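# Stack four wooden strips into a criss-cross layer pair

## Task

Four loose wooden strips, all one colour, lie on the table between the two rows. Build a criss-cross stack from them: two strips lie flat on the table next to each other with space between them, and the remaining two lie flat on top, each spanning both lower strips, with space between these upper two as well.

## Robot and tools

Robot: two arms, left_arm and right_arm, each ending in a parallel two-finger gripper. The fingers point along the gripper's own +z axis and close along its own y axis. The reported gripper position is the spot between the finger pads, roughly 1 cm short of the fingertips.

Scene frame (used in results only): origin on the table surface midway between the arms, +z up, +x outward over the table, and left_arm sits on the +y side. The arm names do not match the left or right side of any camera image. Each result gives, per arm, end_effector_position in metres and end_effector_quat_wxyz; these readings can be slightly off, more so at long reach.

The 14-number row. Both execute_actions rows and the move target use one flat list of 14 numbers, each between -1 and 1, covering both arms even when only one moves: left_arm dx, dy, dz, rx, ry, rz, opening, then right_arm dx, dy, dz, rx, ry, rz, opening. The first six per arm are an offset, not a pose, expressed in that gripper's own axes. They are counted from the gripper's pose in the most recent result that showed it (before any such result in the scene, and for the second or later call inside one reply, from where the robot is when the action begins). Scale: 1.0 equals 0.6 m for dx, dy, dz and 180 degrees for rotation; rx, ry, rz form a single rotation vector. Each row in a sequence is measured from that same base pose, not from the row before it. Opening is absolute, not an offset: +1 is fully open (0.094 m), -1 is closed.

execute_actions, argument actions (a list holding one item, or empty) and optional pictures (boolean). Empty list: just returns the current state. Action: {"rows": [[14 numbers], ...], "steps": n} with up to 15 rows and at most 15 steps of 1/30 s; each row drives one step and the last row repeats if steps exceed rows (default 15 steps). Wait form: {"steps": n} with n up to 300, counted from the previous result, so thinking time is included. A rejected call sends nothing.

move, arguments target (one 14-number row as above, same offset rules) and speed (m/s, 0.002 to 0.5, default 0.25; rotation capped at twice that in rad/s). Each gripper travels a straight line toward its target; both paths finish together and last 0.5 to 10 s, stopping short if more time would be needed. Openings are sent at the start. Paths ignore obstacles and the other arm, grippers may trail or overshoot the path and can exceed the speed, especially near full arm extension. Faster contact hits harder, and aiming farther beyond a contact pushes harder. Its result includes a move: line with the ending (done, off_target, moving, held, fault) and any limits; limits=paced means the sent pose was clipped, limits=held means some steps were blocked and the arm may then catch up fast. Distance from each target is listed. If only one arm is named, the other finished fine.

wait, argument seconds (0 to 10): lets the simulation run with no new command. zoom_image, arguments camera (cam_high or cam_low) and region [x0, y0, x1, y1] in pixels with (0,0) top-left, at most 504 by 504, for a closer look at the latest image. finished_scene, argument scene: the number of the scene currently running; it ends and grades that scene and cannot be reversed. Replying without any tool call ends everything.

Control behaviour. Each step the commanded pose is limited to 70 mm and 16 degrees from the measured pose, and the solver favours position over orientation. A distant pose may need several actions; after an action the arm only continues to its last clipped pose, so check the result and send the remainder. Arms tend to end a centimetre or more low; repeated zero offsets can make them droop further. To keep an arm in place, send the correcting offset back to its desired pose in the first call of a reply and zeros after, adding height if it still sags. Zero offsets are not a pause: they pull the arm back to the base pose. The simulation keeps running while you think. The Hand target line shows where each gripper is currently being driven. A pose unreachable line means the clearance check altered or blocked that arm's command; HELD marks steps where that happened. FAULT lines report an arm stopped.

Gripping. grip_measured uses the same scale as opening; each gripper's reading may be off by about 1 mm. To hold something, command an opening below grip_measured: around 0.03 lower holds firmly, smaller gaps hold more gently. Pads exert up to roughly 50 to 62 N; very thin parts get less.

Heat. Holding loads warms motors; MOTOR HOT appears from 75 °C, 90 °C stops that arm for 10 s, and 100 °C makes the arm release and fall. Avoid long holds.

Cameras: cam_high and cam_low, each 504x504, included with every result unless pictures is false.

Avoid: knocking or placing anything off the table (this fails the task), dropping or slipping strips, slamming, hard pushes, and letting the two arms collide or press on each other. Brief outside tugs on held parts or nudges to loose strips may occur.

Each tool is called by a JSON object that holds its "op" and its "data".

## Session

{"op": "execute_actions", "data": {"actions": []}}

Scene clock: 0.00 s of 5550.00 s.
left_arm: end_effector_position=(+0.6179, +0.3941, +0.1093) grip_measured=+1.000 end_effector_quat_wxyz=(+0.728, +0.436, +0.526, -0.046) | right_arm: end_effector_position=(+0.2641, +0.0490, +0.1112) grip_measured=+1.000 end_effector_quat_wxyz=(-0.089, +0.870, -0.485, -0.010)
Joint positions: left_arm=[0.51  2.525 1.463 1.217 1.135 0.487 0.094] | right_arm=[ 0.759  2.136  1.952 -1.215 -0.048 -1.216  0.094]
Joint velocities: left_arm=[0.002 0.007 0.007 0.051 0.066 0.007 0.   ] | right_arm=[-0.002 -0.002  0.007 -0.007 -0.007  0.007  0.   ]
Hand target (left_arm): +0.619, +0.395, +0.109; +0.727, +0.432, +0.532, -0.051
Hand target (right_arm): +0.263, +0.049, +0.114; -0.089, +0.870, -0.485, -0.013

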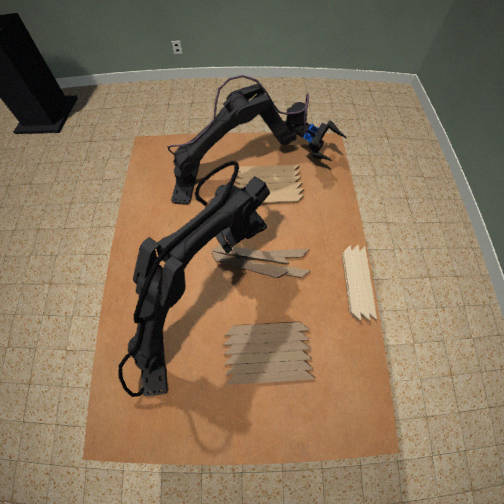

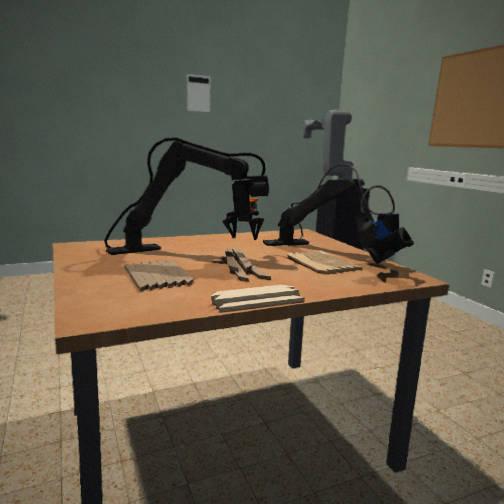

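{"op": "move", "data": {"target": [0,0,0,0,0,0,1,0,0,-0.05,0.008,0.069,0.674,1], "speed": 0.5}}

{"op": "move", "data": {"target": [0,0,0,0,0,0,1,0.15,-0.3,0,0,0,0,0]}}

{"op": "zoom_image", "data": {"camera": "cam_high", "region": [190,210,330,330]}}

{"op": "zoom_image", "data": {"camera": "cam_low", "region": [180,220,310,300]}}

Scene clock: 9.03 s of 5550.00 s.
left_arm: end_effector_position=(+0.6179, +0.3941, +0.1093) grip_measured=+1.000 end_effector_quat_wxyz=(+0.728, +0.436, +0.526, -0.046) | right_arm: end_effector_position=(+0.2615, +0.0455, +0.1384) grip_measured=+1.000 end_effector_quat_wxyz=(+0.023, -0.007, +0.999, +0.024)
Joint positions: left_arm=[0.51  2.525 1.463 1.217 1.135 0.487 0.094] | right_arm=[ 0.781  2.281  2.312 -1.536  0.008  0.914  0.094]
Joint velocities: left_arm=[ 0.002 -0.007 -0.012  0.037  0.007 -0.051  0.   ] | right_arm=[-0.002 -0.002 -0.002 -0.022 -0.066  0.051  0.   ]
Hand target (left_arm): +0.618, +0.394, +0.109; +0.728, +0.436, +0.526, -0.046
Hand target (right_arm): +0.262, +0.044, +0.139; +0.018, +0.000, +1.000, +0.023
Off the commanded pose (left_arm): 0.000 m, 0 deg.
Off the commanded pose (right_arm): 0.003 m, 4 deg.
joint sent to its limit (right arm) — the command would take joint 4 (wrist pitch) past its lower limit, so that joint was sent only as far as its limit.
After step 90, 3.17 s passed at rest.
move: off_target (right_arm)

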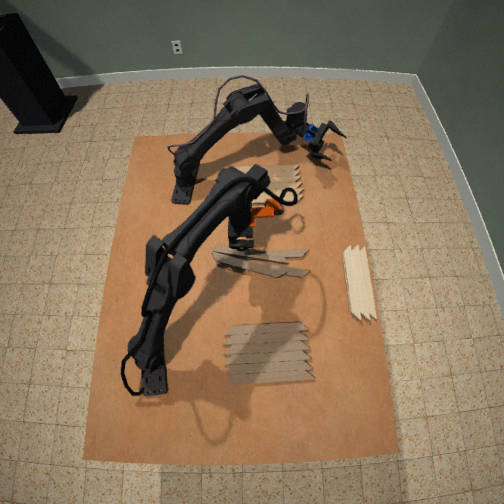

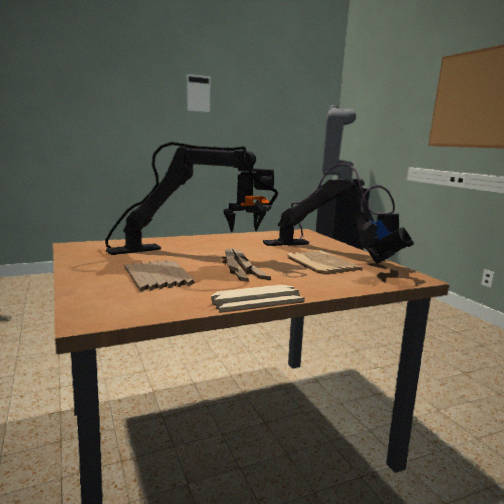

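Scene clock: 10.43 s of 5550.00 s.
left_arm: end_effector_position=(+0.6179, +0.3941, +0.1093) grip_measured=+1.000 end_effector_quat_wxyz=(+0.728, +0.436, +0.526, -0.046) | right_arm: end_effector_position=(+0.1772, -0.1356, +0.1312) grip_measured=+0.003 end_effector_quat_wxyz=(+0.021, -0.006, +1.000, +0.014)
Joint positions: left_arm=[0.51  2.525 1.463 1.217 1.135 0.487 0.094] | right_arm=[ 0.621  1.477  1.228 -1.274  0.008  0.756  0.047]
Joint velocities: left_arm=[-0.002 -0.002 -0.002 -0.022  0.051 -0.022  0.   ] | right_arm=[-0.012  0.002 -0.002  0.066 -0.037 -0.037 -0.001]
Hand target (left_arm): +0.618, +0.394, +0.109; +0.728, +0.436, +0.526, -0.046
Hand target (right_arm): +0.178, -0.136, +0.132; +0.027, -0.007, +0.999, +0.022
Off the commanded pose (left_arm): 0.000 m, 0 deg.
Off the commanded pose (right_arm): 0.006 m, 1 deg.
move: done

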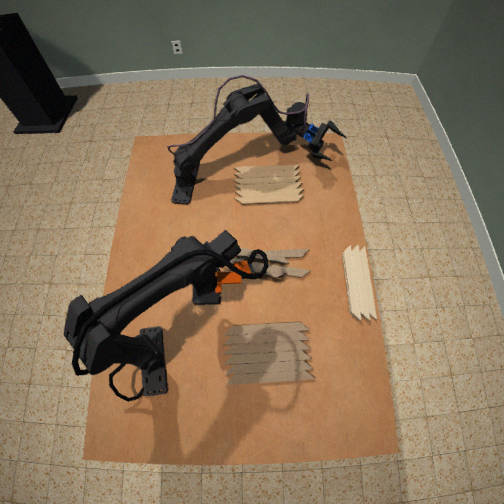

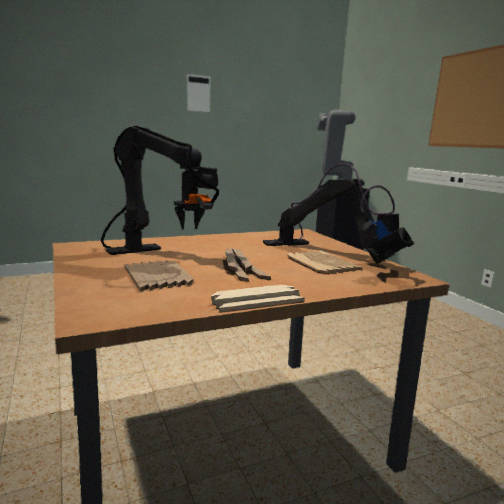

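Region (190, 210, 330, 330) of cam_high's 504x504 image, scaled by 3.600, with more detail than that image has; it fills the top 432 rows of this view, and the rest is white.

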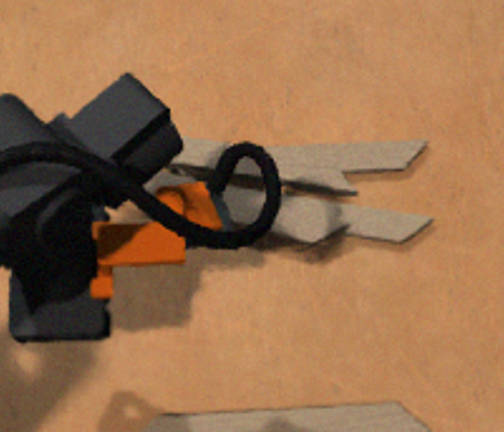

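Region (180, 220, 310, 300) of cam_low's 504x504 image, scaled by 3.877, with more detail than that image has; it fills the top 310 rows of this view, and the rest is white.

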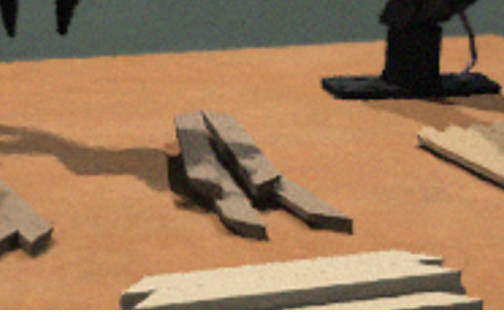

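{"op": "move", "data": {"target": [0,0,0,0,0,0,1,0.05,-0.1,0.14,0.009,0.013,0,0]}}

{"op": "zoom_image", "data": {"camera": "cam_high", "region": [170,220,330,360]}}

{"op": "zoom_image", "data": {"camera": "cam_low", "region": [150,210,290,300]}}

Scene clock: 14.47 s of 5550.00 s.
left_arm: end_effector_position=(+0.6179, +0.3941, +0.1093) grip_measured=+1.000 end_effector_quat_wxyz=(+0.728, +0.436, +0.526, -0.046) | right_arm: end_effector_position=(+0.1500, -0.1965, +0.0445) grip_measured=+0.003 end_effector_quat_wxyz=(-0.010, -0.007, +1.000, -0.012)
Joint positions: left_arm=[0.51  2.525 1.463 1.217 1.135 0.487 0.094] | right_arm=[ 0.495  1.378  0.794 -1.018  0.008  0.629  0.047]
Joint velocities: left_arm=[-0.007 -0.012 -0.007 -0.022 -0.022  0.022  0.   ] | right_arm=[-0.022 -0.022 -0.002  0.037 -0.007 -0.051 -0.001]
Hand target (left_arm): +0.618, +0.394, +0.109; +0.728, +0.436, +0.526, -0.046
Hand target (right_arm): +0.153, -0.197, +0.046; +0.003, -0.005, +1.000, -0.003
Off the commanded pose (left_arm): 0.000 m, 0 deg.
Off the commanded pose (right_arm): 0.003 m, 2 deg.
move: done

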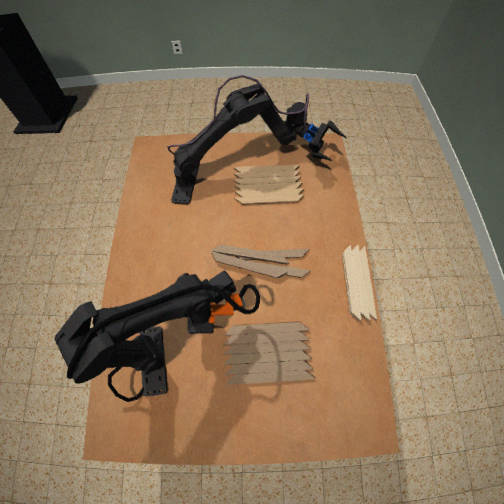

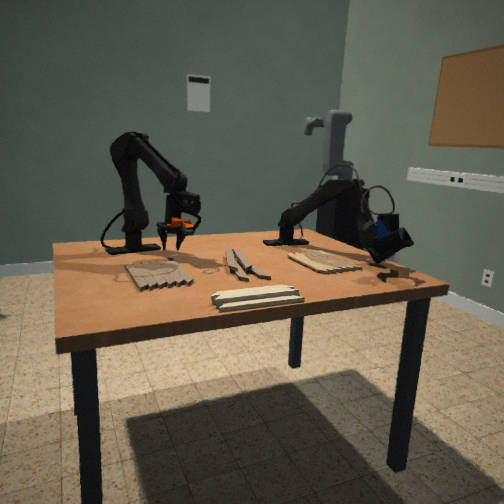

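Region (170, 220, 330, 360) of cam_high's 504x504 image, scaled by 3.150, with more detail than that image has; it fills the top 441 rows of this view, and the rest is white.

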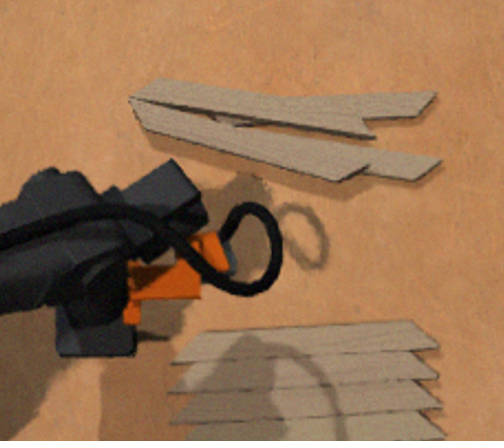

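Region (150, 210, 290, 300) of cam_low's 504x504 image, scaled by 3.600, with more detail than that image has; it fills the top 324 rows of this view, and the rest is white.

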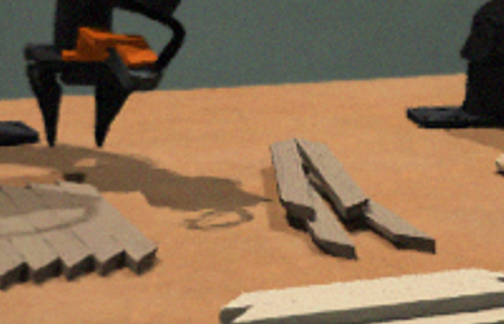

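{"op": "move", "data": {"target": [0,0,0,0,0,0,1,-0.12,0.14,-0.07,0,0,0.09,-0.1]}}

{"op": "move", "data": {"target": [0,0,0,0,0,0,1,-0.062,0.155,0.03,0,0,0,-0.1]}}

{"op": "zoom_image", "data": {"camera": "cam_high", "region": [190,200,330,320]}}

{"op": "zoom_image", "data": {"camera": "cam_low", "region": [180,210,290,300]}}

Scene clock: 21.83 s of 5550.00 s.
left_arm: end_effector_position=(+0.6179, +0.3941, +0.1093) grip_measured=+1.000 end_effector_quat_wxyz=(+0.728, +0.436, +0.526, -0.046) | right_arm: end_effector_position=(+0.2212, -0.1114, +0.0799) grip_measured=-0.097 end_effector_quat_wxyz=(-0.002, +0.133, +0.991, -0.008)
Joint positions: left_arm=[0.51  2.525 1.463 1.217 1.135 0.487 0.094] | right_arm=[ 0.578  1.741  1.3   -1.144  0.008  0.992  0.042]
Joint velocities: left_arm=[ 0.017 -0.002 -0.002 -0.022  0.066  0.037  0.   ] | right_arm=[-0.007  0.002 -0.017 -0.022 -0.095  0.022 -0.   ]
Hand target (left_arm): +0.618, +0.394, +0.109; +0.728, +0.436, +0.526, -0.046
Hand target (right_arm): +0.220, -0.108, +0.080; -0.009, +0.134, +0.991, -0.013
Off the commanded pose (left_arm): 0.000 m, 0 deg.
Off the commanded pose (right_arm): 0.003 m, 1 deg.
After step 90, 3.10 s passed at rest.
move: done

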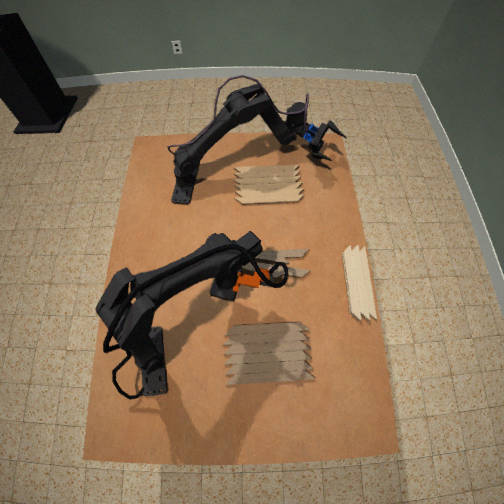

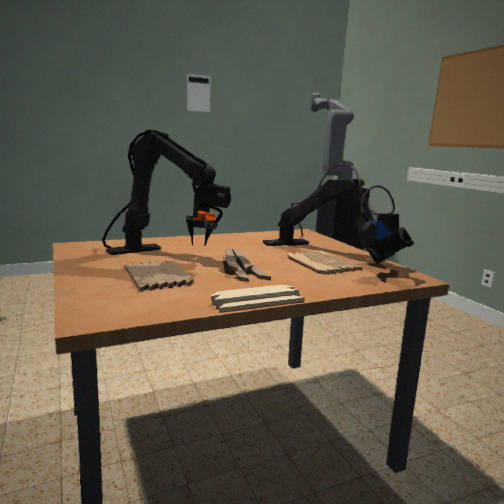

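Scene clock: 22.90 s of 5550.00 s.
left_arm: end_effector_position=(+0.6179, +0.3941, +0.1093) grip_measured=+1.000 end_effector_quat_wxyz=(+0.728, +0.436, +0.526, -0.046) | right_arm: end_effector_position=(+0.2810, -0.0340, +0.0559) grip_measured=-0.097 end_effector_quat_wxyz=(+0.001, +0.132, +0.991, -0.005)
Joint positions: left_arm=[0.51  2.525 1.463 1.217 1.135 0.487 0.094] | right_arm=[ 0.623  2.118  1.72  -1.179  0.008  1.034  0.042]
Joint velocities: left_arm=[-0.007  0.007  0.012 -0.022 -0.095 -0.037  0.   ] | right_arm=[-0.002  0.007  0.007 -0.007  0.081  0.037 -0.002]
Hand target (left_arm): +0.618, +0.394, +0.109; +0.728, +0.436, +0.526, -0.046
Hand target (right_arm): +0.280, -0.032, +0.057; -0.003, +0.133, +0.991, -0.007
Off the commanded pose (left_arm): 0.000 m, 0 deg.
Off the commanded pose (right_arm): 0.005 m, 0 deg.
move: done

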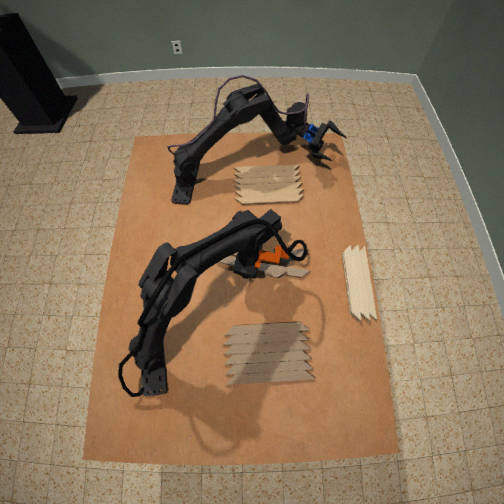

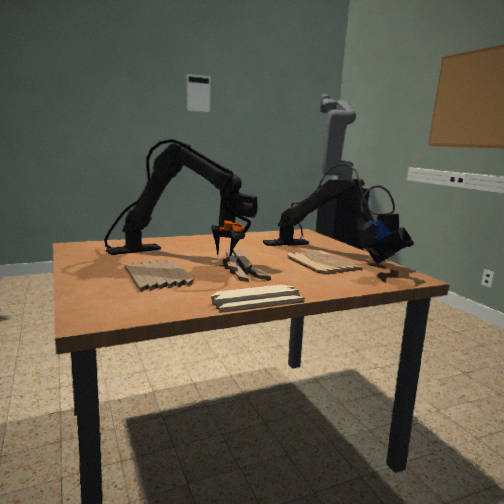

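Region (190, 200, 330, 320) of cam_high's 504x504 image, scaled by 3.600, with more detail than that image has; it fills the top 432 rows of this view, and the rest is white.

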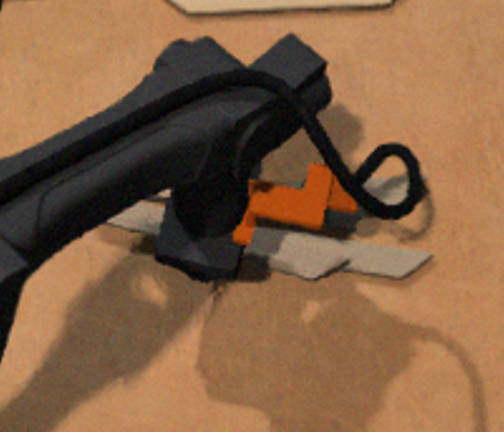

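Region (180, 210, 290, 300) of cam_low's 504x504 image, scaled by 4.582, with more detail than that image has; it fills the top 412 rows of this view, and the rest is white.

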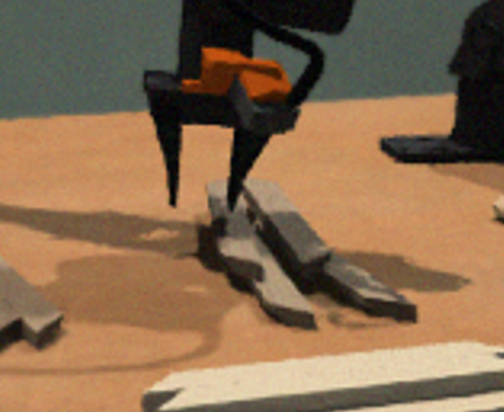

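{"op": "move", "data": {"target": [0,0,0,0,0,0,1,-0.02,0.033,0.018,0,0,0,-0.1]}}

{"op": "zoom_image", "data": {"camera": "cam_low", "region": [200,230,280,290]}}

Scene clock: 26.13 s of 5550.00 s.
left_arm: end_effector_position=(+0.6179, +0.3941, +0.1093) grip_measured=+1.000 end_effector_quat_wxyz=(+0.728, +0.436, +0.526, -0.046) | right_arm: end_effector_position=(+0.2952, -0.0194, +0.0464) grip_measured=-0.097 end_effector_quat_wxyz=(+0.002, +0.132, +0.991, -0.001)
Joint positions: left_arm=[0.51  2.525 1.463 1.217 1.135 0.487 0.094] | right_arm=[ 0.623  2.201  1.814 -1.183  0.004  1.035  0.042]
Joint velocities: left_arm=[ 0.002 -0.017  0.002 -0.007  0.022  0.007  0.   ] | right_arm=[-0.017  0.012 -0.007  0.022 -0.095 -0.007 -0.001]
Hand target (left_arm): +0.618, +0.394, +0.109; +0.728, +0.436, +0.526, -0.046
Hand target (right_arm): +0.298, -0.018, +0.044; +0.001, +0.132, +0.991, -0.005
Off the commanded pose (left_arm): 0.000 m, 0 deg.
Off the commanded pose (right_arm): 0.003 m, 0 deg.
move: done

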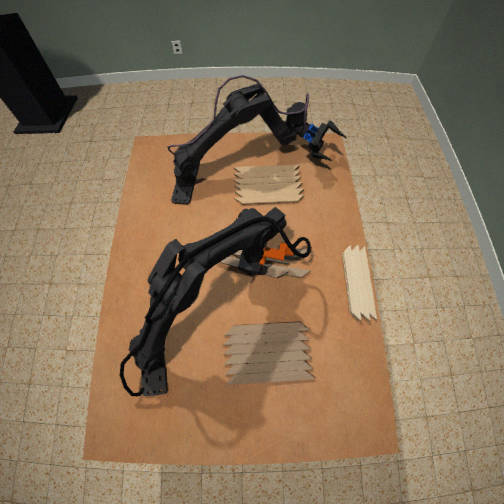

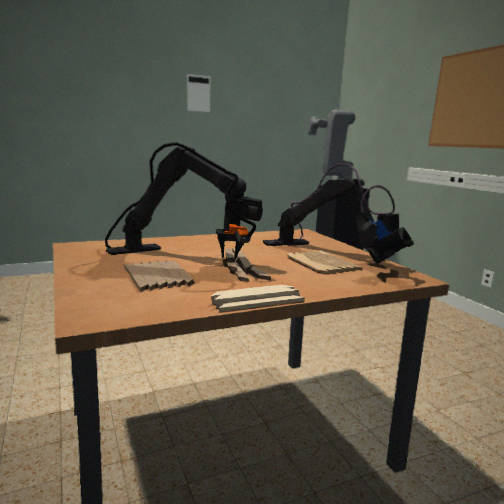

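Region (200, 230, 280, 290) of cam_low's 504x504 image, scaled by 6.300, with more detail than that image has; it fills the top 378 rows of this view, and the rest is white.

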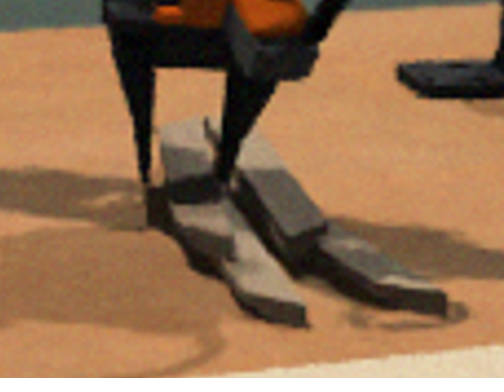

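{"op": "move", "data": {"target": [0,0,0,0,0,0,1,0,0.012,0.022,0,0,0,-0.1], "speed": 0.03}}

{"op": "zoom_image", "data": {"camera": "cam_low", "region": [200,230,280,290]}}

Scene clock: 28.73 s of 5550.00 s.
left_arm: end_effector_position=(+0.6179, +0.3941, +0.1093) grip_measured=+1.000 end_effector_quat_wxyz=(+0.728, +0.436, +0.526, -0.046) | right_arm: end_effector_position=(+0.2971, -0.0175, +0.0392) grip_measured=-0.097 end_effector_quat_wxyz=(+0.001, +0.133, +0.991, -0.002)
Joint positions: left_arm=[0.51  2.525 1.463 1.217 1.135 0.487 0.094] | right_arm=[ 0.623  2.219  1.814 -1.167  0.004  1.036  0.042]
Joint velocities: left_arm=[ 0.002 -0.002  0.002  0.007  0.037  0.022  0.   ] | right_arm=[-0.007 -0.007 -0.007  0.066  0.051  0.022 -0.   ]
Hand target (left_arm): +0.618, +0.394, +0.109; +0.728, +0.436, +0.526, -0.046
Hand target (right_arm): +0.297, -0.013, +0.033; +0.001, +0.132, +0.991, -0.001
Off the commanded pose (left_arm): 0.000 m, 0 deg.
Off the commanded pose (right_arm): 0.008 m, 0 deg.
move: done

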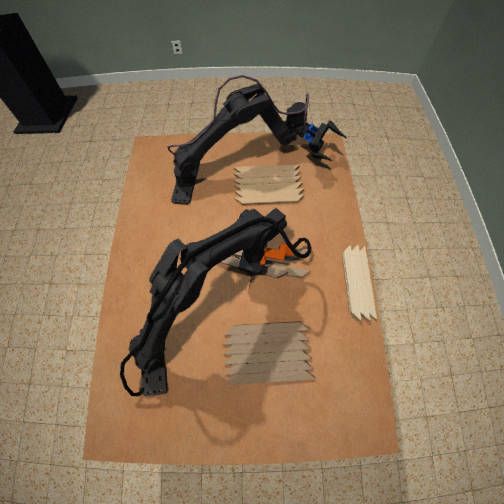

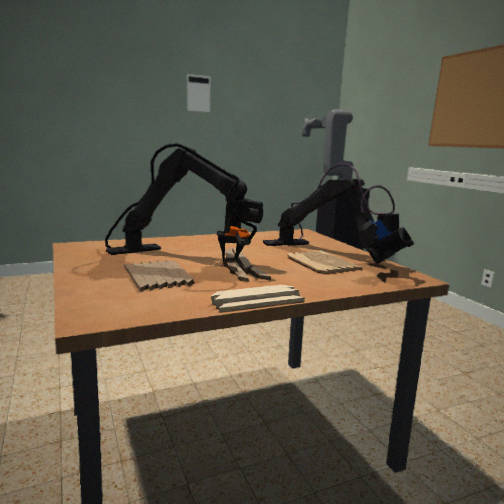

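Region (200, 230, 280, 290) of cam_low's 504x504 image, scaled by 6.300, with more detail than that image has; it fills the top 378 rows of this view, and the rest is white.

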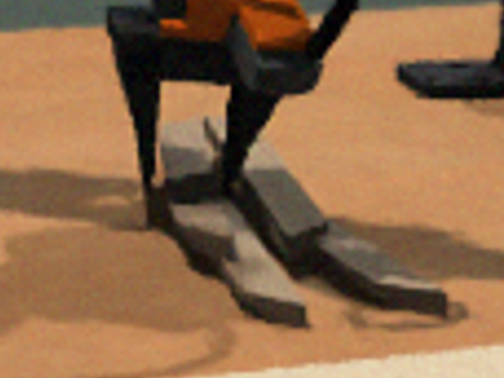

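{"op": "move", "data": {"target": [0,0,0,0,0,0,1,0,0,0,0,0,0,0.02]}}

{"op": "move", "data": {"target": [0,0,0,0,0,0,1,0,0,0.022,0,0,0,0.02], "speed": 0.03}}

{"op": "zoom_image", "data": {"camera": "cam_low", "region": [200,230,280,290]}}

Scene clock: 31.83 s of 5550.00 s.
left_arm: end_effector_position=(+0.6179, +0.3941, +0.1093) grip_measured=+1.000 end_effector_quat_wxyz=(+0.728, +0.436, +0.526, -0.046) | right_arm: end_effector_position=(+0.2972, -0.0174, +0.0392) grip_measured=+0.017 end_effector_quat_wxyz=(+0.001, +0.133, +0.991, -0.002)
Joint positions: left_arm=[0.51  2.525 1.463 1.217 1.135 0.487 0.094] | right_arm=[ 0.623  2.219  1.814 -1.167  0.004  1.036  0.048]
Joint velocities: left_arm=[-0.007 -0.027 -0.002  0.022 -0.051 -0.007  0.   ] | right_arm=[-0.012  0.007 -0.002  0.022 -0.051  0.007  0.002]
Hand target (left_arm): +0.618, +0.394, +0.109; +0.728, +0.436, +0.526, -0.046
Hand target (right_arm): +0.297, -0.018, +0.039; +0.001, +0.133, +0.991, -0.002
Off the commanded pose (left_arm): 0.000 m, 0 deg.
Off the commanded pose (right_arm): 0.000 m, 0 deg.
move: done

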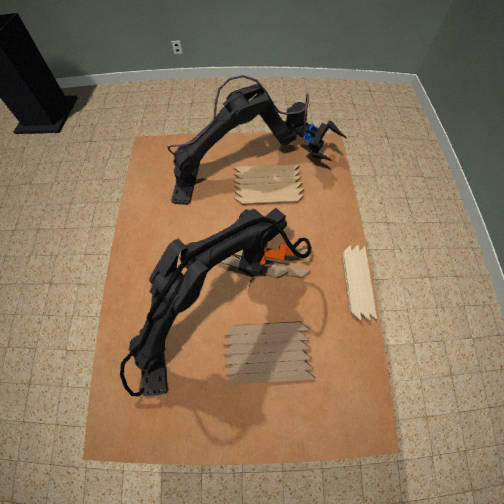

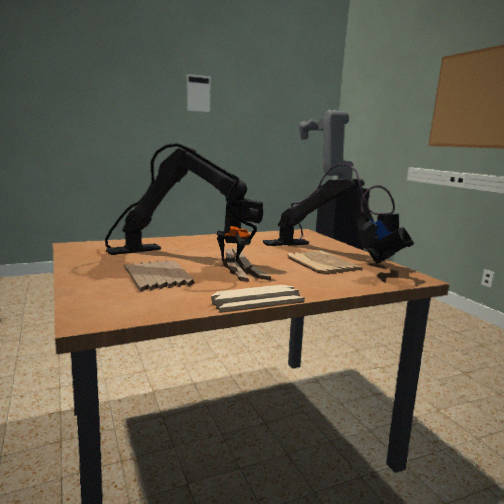

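Scene clock: 32.53 s of 5550.00 s.
left_arm: end_effector_position=(+0.6179, +0.3941, +0.1093) grip_measured=+1.000 end_effector_quat_wxyz=(+0.728, +0.436, +0.526, -0.046) | right_arm: end_effector_position=(+0.2974, -0.0172, +0.0353) grip_measured=+0.017 end_effector_quat_wxyz=(+0.003, +0.133, +0.991, -0.000)
Joint positions: left_arm=[0.51  2.525 1.463 1.217 1.135 0.487 0.094] | right_arm=[ 0.623  2.219  1.798 -1.147  0.004  1.036  0.048]
Joint velocities: left_arm=[-0.012 -0.017 -0.002  0.051  0.037 -0.037  0.   ] | right_arm=[ 0.007 -0.007 -0.002 -0.007 -0.022  0.051 -0.001]
Hand target (left_arm): +0.618, +0.394, +0.109; +0.728, +0.436, +0.526, -0.046
Hand target (right_arm): +0.297, -0.018, +0.026; +0.001, +0.133, +0.991, -0.002
Off the commanded pose (left_arm): 0.000 m, 0 deg.
Off the commanded pose (right_arm): 0.009 m, 0 deg.
move: done

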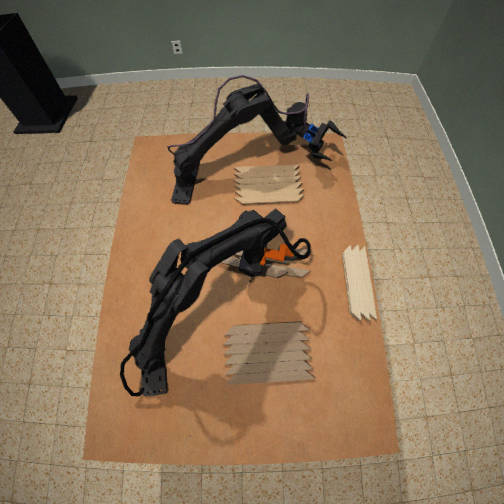

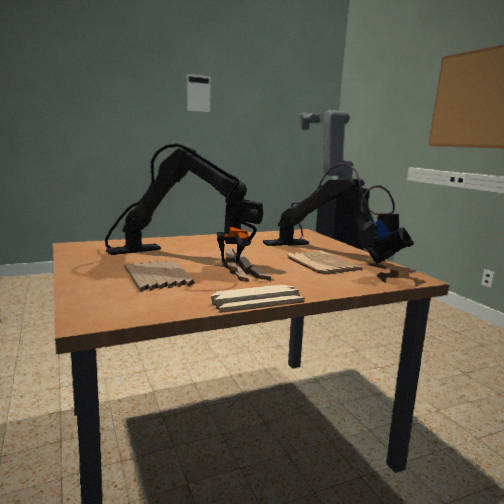

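Region (200, 230, 280, 290) of cam_low's 504x504 image, scaled by 6.300, with more detail than that image has; it fills the top 378 rows of this view, and the rest is white.

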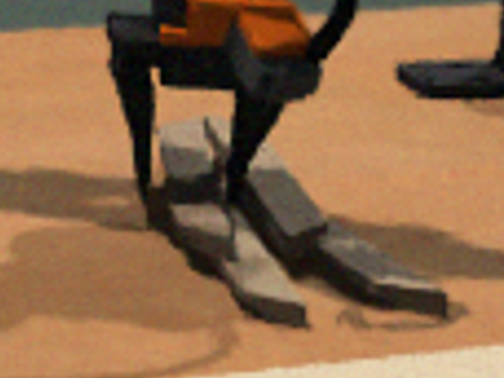

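Joint friction likely; go a little lower and close.

{"op": "move", "data": {"target": [0,0,0,0,0,0,1,0,0,0.025,0,0,0,0.02], "speed": 0.03}}

{"op": "move", "data": {"target": [0,0,0,0,0,0,1,0,0,0,0,0,0,-0.5]}}

{"op": "zoom_image", "data": {"camera": "cam_low", "region": [200,230,280,290]}}

Scene clock: 35.63 s of 5550.00 s.
left_arm: end_effector_position=(+0.6179, +0.3941, +0.1093) grip_measured=+1.000 end_effector_quat_wxyz=(+0.728, +0.436, +0.526, -0.046) | right_arm: end_effector_position=(+0.2976, -0.0160, +0.0337) grip_measured=+0.017 end_effector_quat_wxyz=(+0.002, +0.133, +0.991, +0.003)
Joint positions: left_arm=[0.51  2.525 1.463 1.217 1.135 0.487 0.094] | right_arm=[ 0.623  2.219  1.792 -1.136 -0.     1.036  0.048]
Joint velocities: left_arm=[ 0.007 -0.007 -0.002 -0.022 -0.037  0.007  0.   ] | right_arm=[ 0.002  0.007  0.012  0.007 -0.007 -0.007 -0.001]
Hand target (left_arm): +0.618, +0.394, +0.109; +0.728, +0.436, +0.526, -0.046
Hand target (right_arm): +0.297, -0.018, +0.021; +0.002, +0.133, +0.991, -0.001
Off the commanded pose (left_arm): 0.000 m, 0 deg.
Off the commanded pose (right_arm): 0.014 m, 0 deg.
move: off_target (right_arm)

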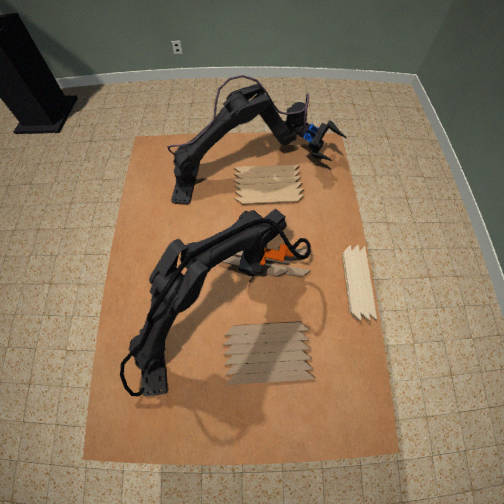

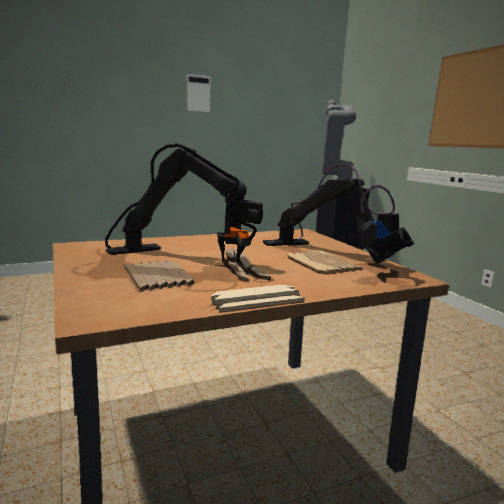

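Scene clock: 36.13 s of 5550.00 s.
left_arm: end_effector_position=(+0.6179, +0.3941, +0.1093) grip_measured=+1.000 end_effector_quat_wxyz=(+0.728, +0.436, +0.526, -0.046) | right_arm: end_effector_position=(+0.2983, -0.0140, +0.0344) grip_measured=-0.453 end_effector_quat_wxyz=(+0.003, +0.133, +0.991, +0.008)
Joint positions: left_arm=[0.51  2.525 1.463 1.217 1.135 0.487 0.094] | right_arm=[ 0.623  2.217  1.792 -1.128 -0.005  1.036  0.026]
Joint velocities: left_arm=[-0.007 -0.002 -0.012  0.022  0.037 -0.037  0.   ] | right_arm=[ 0.012 -0.012 -0.007 -0.007  0.007 -0.037  0.001]
Hand target (left_arm): +0.618, +0.394, +0.109; +0.728, +0.436, +0.526, -0.046
Hand target (right_arm): +0.298, -0.016, +0.034; +0.002, +0.133, +0.991, +0.003
Off the commanded pose (left_arm): 0.000 m, 0 deg.
Off the commanded pose (right_arm): 0.002 m, 1 deg.
move: done

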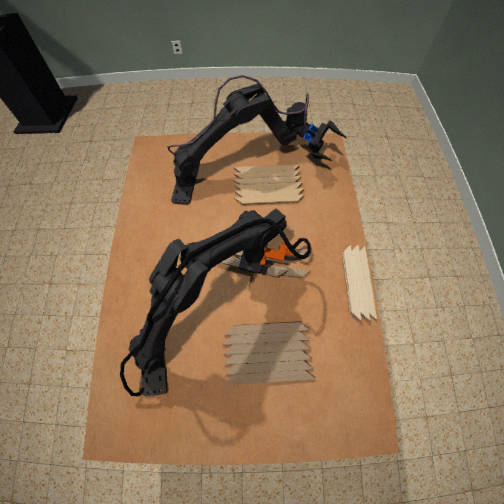

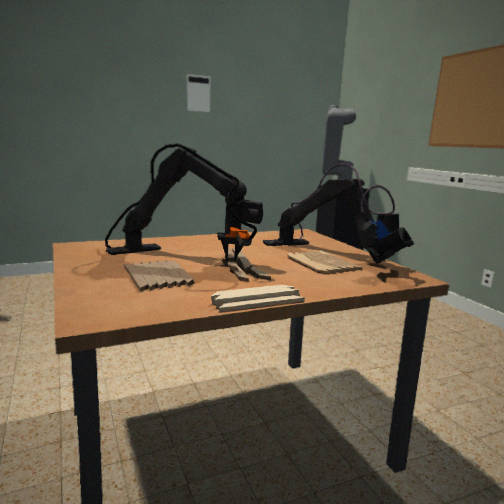

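Region (200, 230, 280, 290) of cam_low's 504x504 image, scaled by 6.300, with more detail than that image has; it fills the top 378 rows of this view, and the rest is white.

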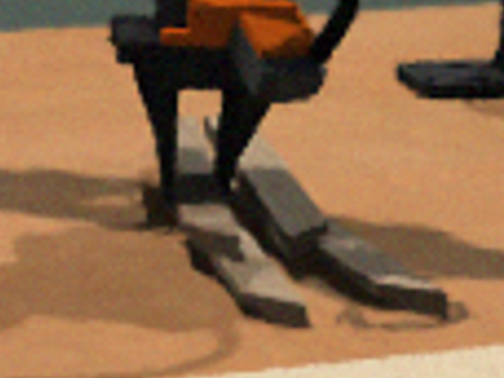

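{"op": "move", "data": {"target": [0,0,0,0,0,0,1,0,0,-0.09,0,0.015,0,-0.5], "speed": 0.15}}

{"op": "move", "data": {"target": [0,0,0,0,0,0,1,0.29,-0.15,-0.02,0,0,-0.585,-0.5], "speed": 0.4}}

Scene clock: 41.03 s of 5550.00 s.
left_arm: end_effector_position=(+0.6179, +0.3941, +0.1093) grip_measured=+1.000 end_effector_quat_wxyz=(+0.728, +0.436, +0.526, -0.046) | right_arm: end_effector_position=(+0.2968, -0.0126, +0.0859) grip_measured=-0.453 end_effector_quat_wxyz=(-0.015, +0.132, +0.991, +0.011)
Joint positions: left_arm=[0.51  2.525 1.463 1.217 1.135 0.487 0.094] | right_arm=[ 0.615  2.217  1.996 -1.351 -0.037  1.027  0.026]
Joint velocities: left_arm=[ 0.007 -0.002 -0.022  0.007 -0.066 -0.022  0.   ] | right_arm=[-0.027 -0.007  0.002 -0.051 -0.022  0.022  0.   ]
Hand target (left_arm): +0.618, +0.394, +0.109; +0.728, +0.436, +0.526, -0.046
Hand target (right_arm): +0.298, -0.014, +0.088; -0.020, +0.133, +0.991, +0.011
Off the commanded pose (left_arm): 0.000 m, 0 deg.
Off the commanded pose (right_arm): 0.004 m, 1 deg.
After step 90, 0.83 s passed at rest.
move: done

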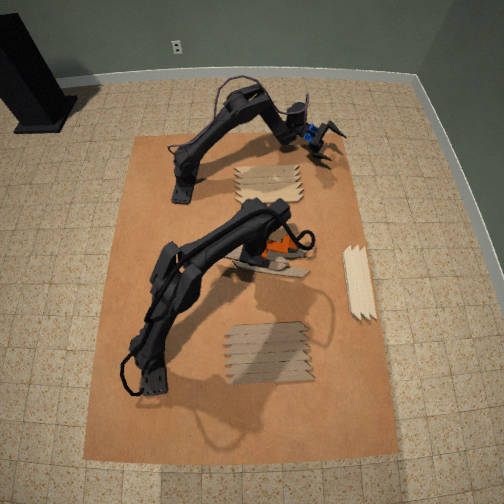

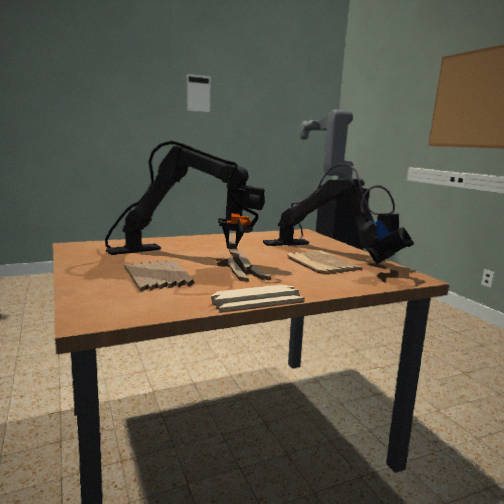

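Scene clock: 43.97 s of 5550.00 s.
left_arm: end_effector_position=(+0.6179, +0.3941, +0.1093) grip_measured=+1.000 end_effector_quat_wxyz=(+0.728, +0.436, +0.526, -0.046) | right_arm: end_effector_position=(+0.1071, -0.0568, +0.1011) grip_measured=-0.453 end_effector_quat_wxyz=(-0.016, -0.702, +0.711, +0.015)
Joint positions: left_arm=[0.51  2.525 1.463 1.217 1.135 0.487 0.094] | right_arm=[ 0.972  1.641  1.271 -1.22  -0.038 -0.44   0.026]
Joint velocities: left_arm=[-0.002  0.002 -0.012  0.051 -0.007  0.007  0.   ] | right_arm=[ 0.007  0.007  0.002 -0.037 -0.022  0.007 -0.001]
Hand target (left_arm): +0.618, +0.394, +0.109; +0.728, +0.436, +0.526, -0.046
Hand target (right_arm): +0.104, -0.055, +0.105; +0.004, +0.708, -0.706, -0.026
Off the commanded pose (left_arm): 0.000 m, 0 deg.
Off the commanded pose (right_arm): 0.003 m, 2 deg.
move: done

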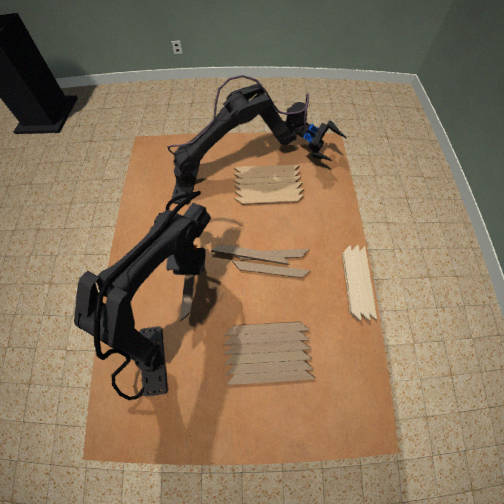

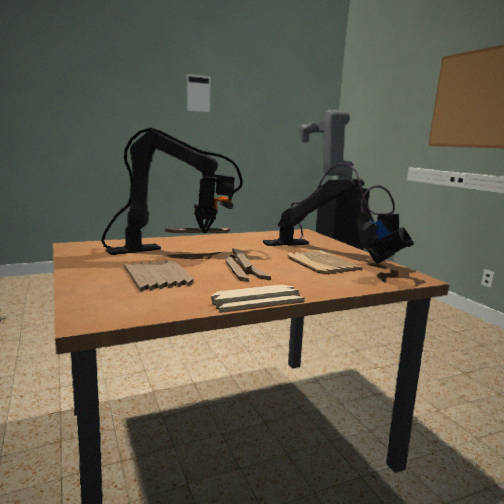

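{"op": "move", "data": {"target": [0,0,0,0,0,0,1,-0.045,0.01,0.122,0.014,0,0,-0.5], "speed": 0.1}}

{"op": "zoom_image", "data": {"camera": "cam_low", "region": [160,210,280,290]}}

{"op": "zoom_image", "data": {"camera": "cam_high", "region": [170,220,330,330]}}

Scene clock: 48.30 s of 5550.00 s.
left_arm: end_effector_position=(+0.6179, +0.3941, +0.1093) grip_measured=+1.000 end_effector_quat_wxyz=(+0.728, +0.436, +0.526, -0.046) | right_arm: end_effector_position=(+0.0986, -0.0311, +0.0333) grip_measured=-0.453 end_effector_quat_wxyz=(+0.000, -0.703, +0.711, +0.005)
Joint positions: left_arm=[0.51  2.525 1.463 1.217 1.135 0.487 0.094] | right_arm=[ 1.051  1.761  1.129 -0.934 -0.01  -0.361  0.026]
Joint velocities: left_arm=[-0.002  0.002  0.007 -0.037 -0.095  0.037  0.   ] | right_arm=[-0.012 -0.007 -0.007 -0.007 -0.051  0.007 -0.   ]
Hand target (left_arm): +0.618, +0.394, +0.109; +0.728, +0.436, +0.526, -0.046
Hand target (right_arm): +0.098, -0.031, +0.027; +0.001, +0.703, -0.711, -0.001
Off the commanded pose (left_arm): 0.000 m, 0 deg.
Off the commanded pose (right_arm): 0.005 m, 1 deg.
move: done

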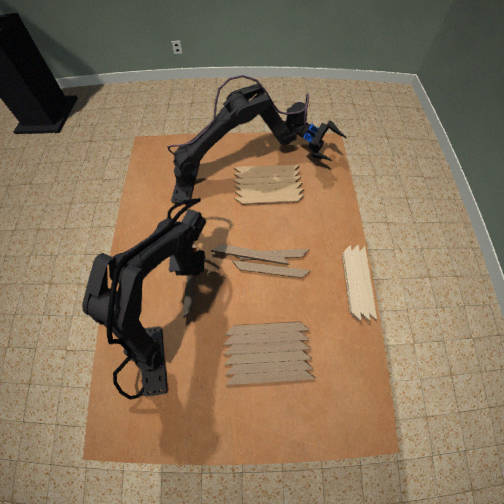

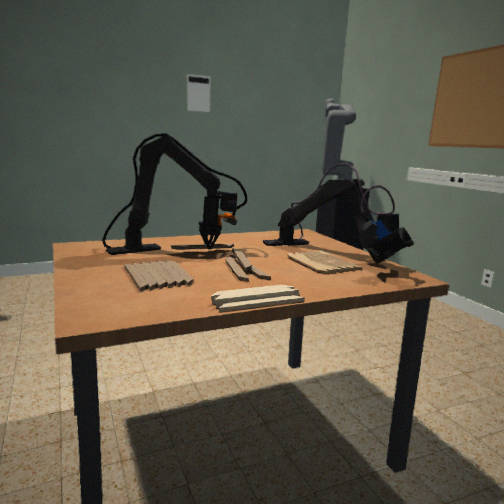

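Region (160, 210, 280, 290) of cam_low's 504x504 image, scaled by 4.200, with more detail than that image has.

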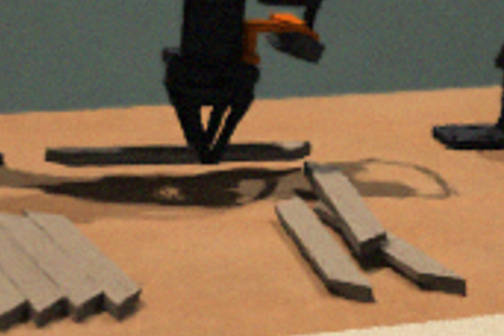

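Region (170, 220, 330, 330) of cam_high's 504x504 image, scaled by 3.150, with more detail than that image has; it fills the top 346 rows of this view, and the rest is white.

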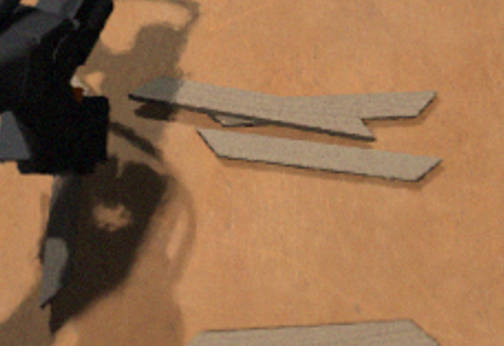

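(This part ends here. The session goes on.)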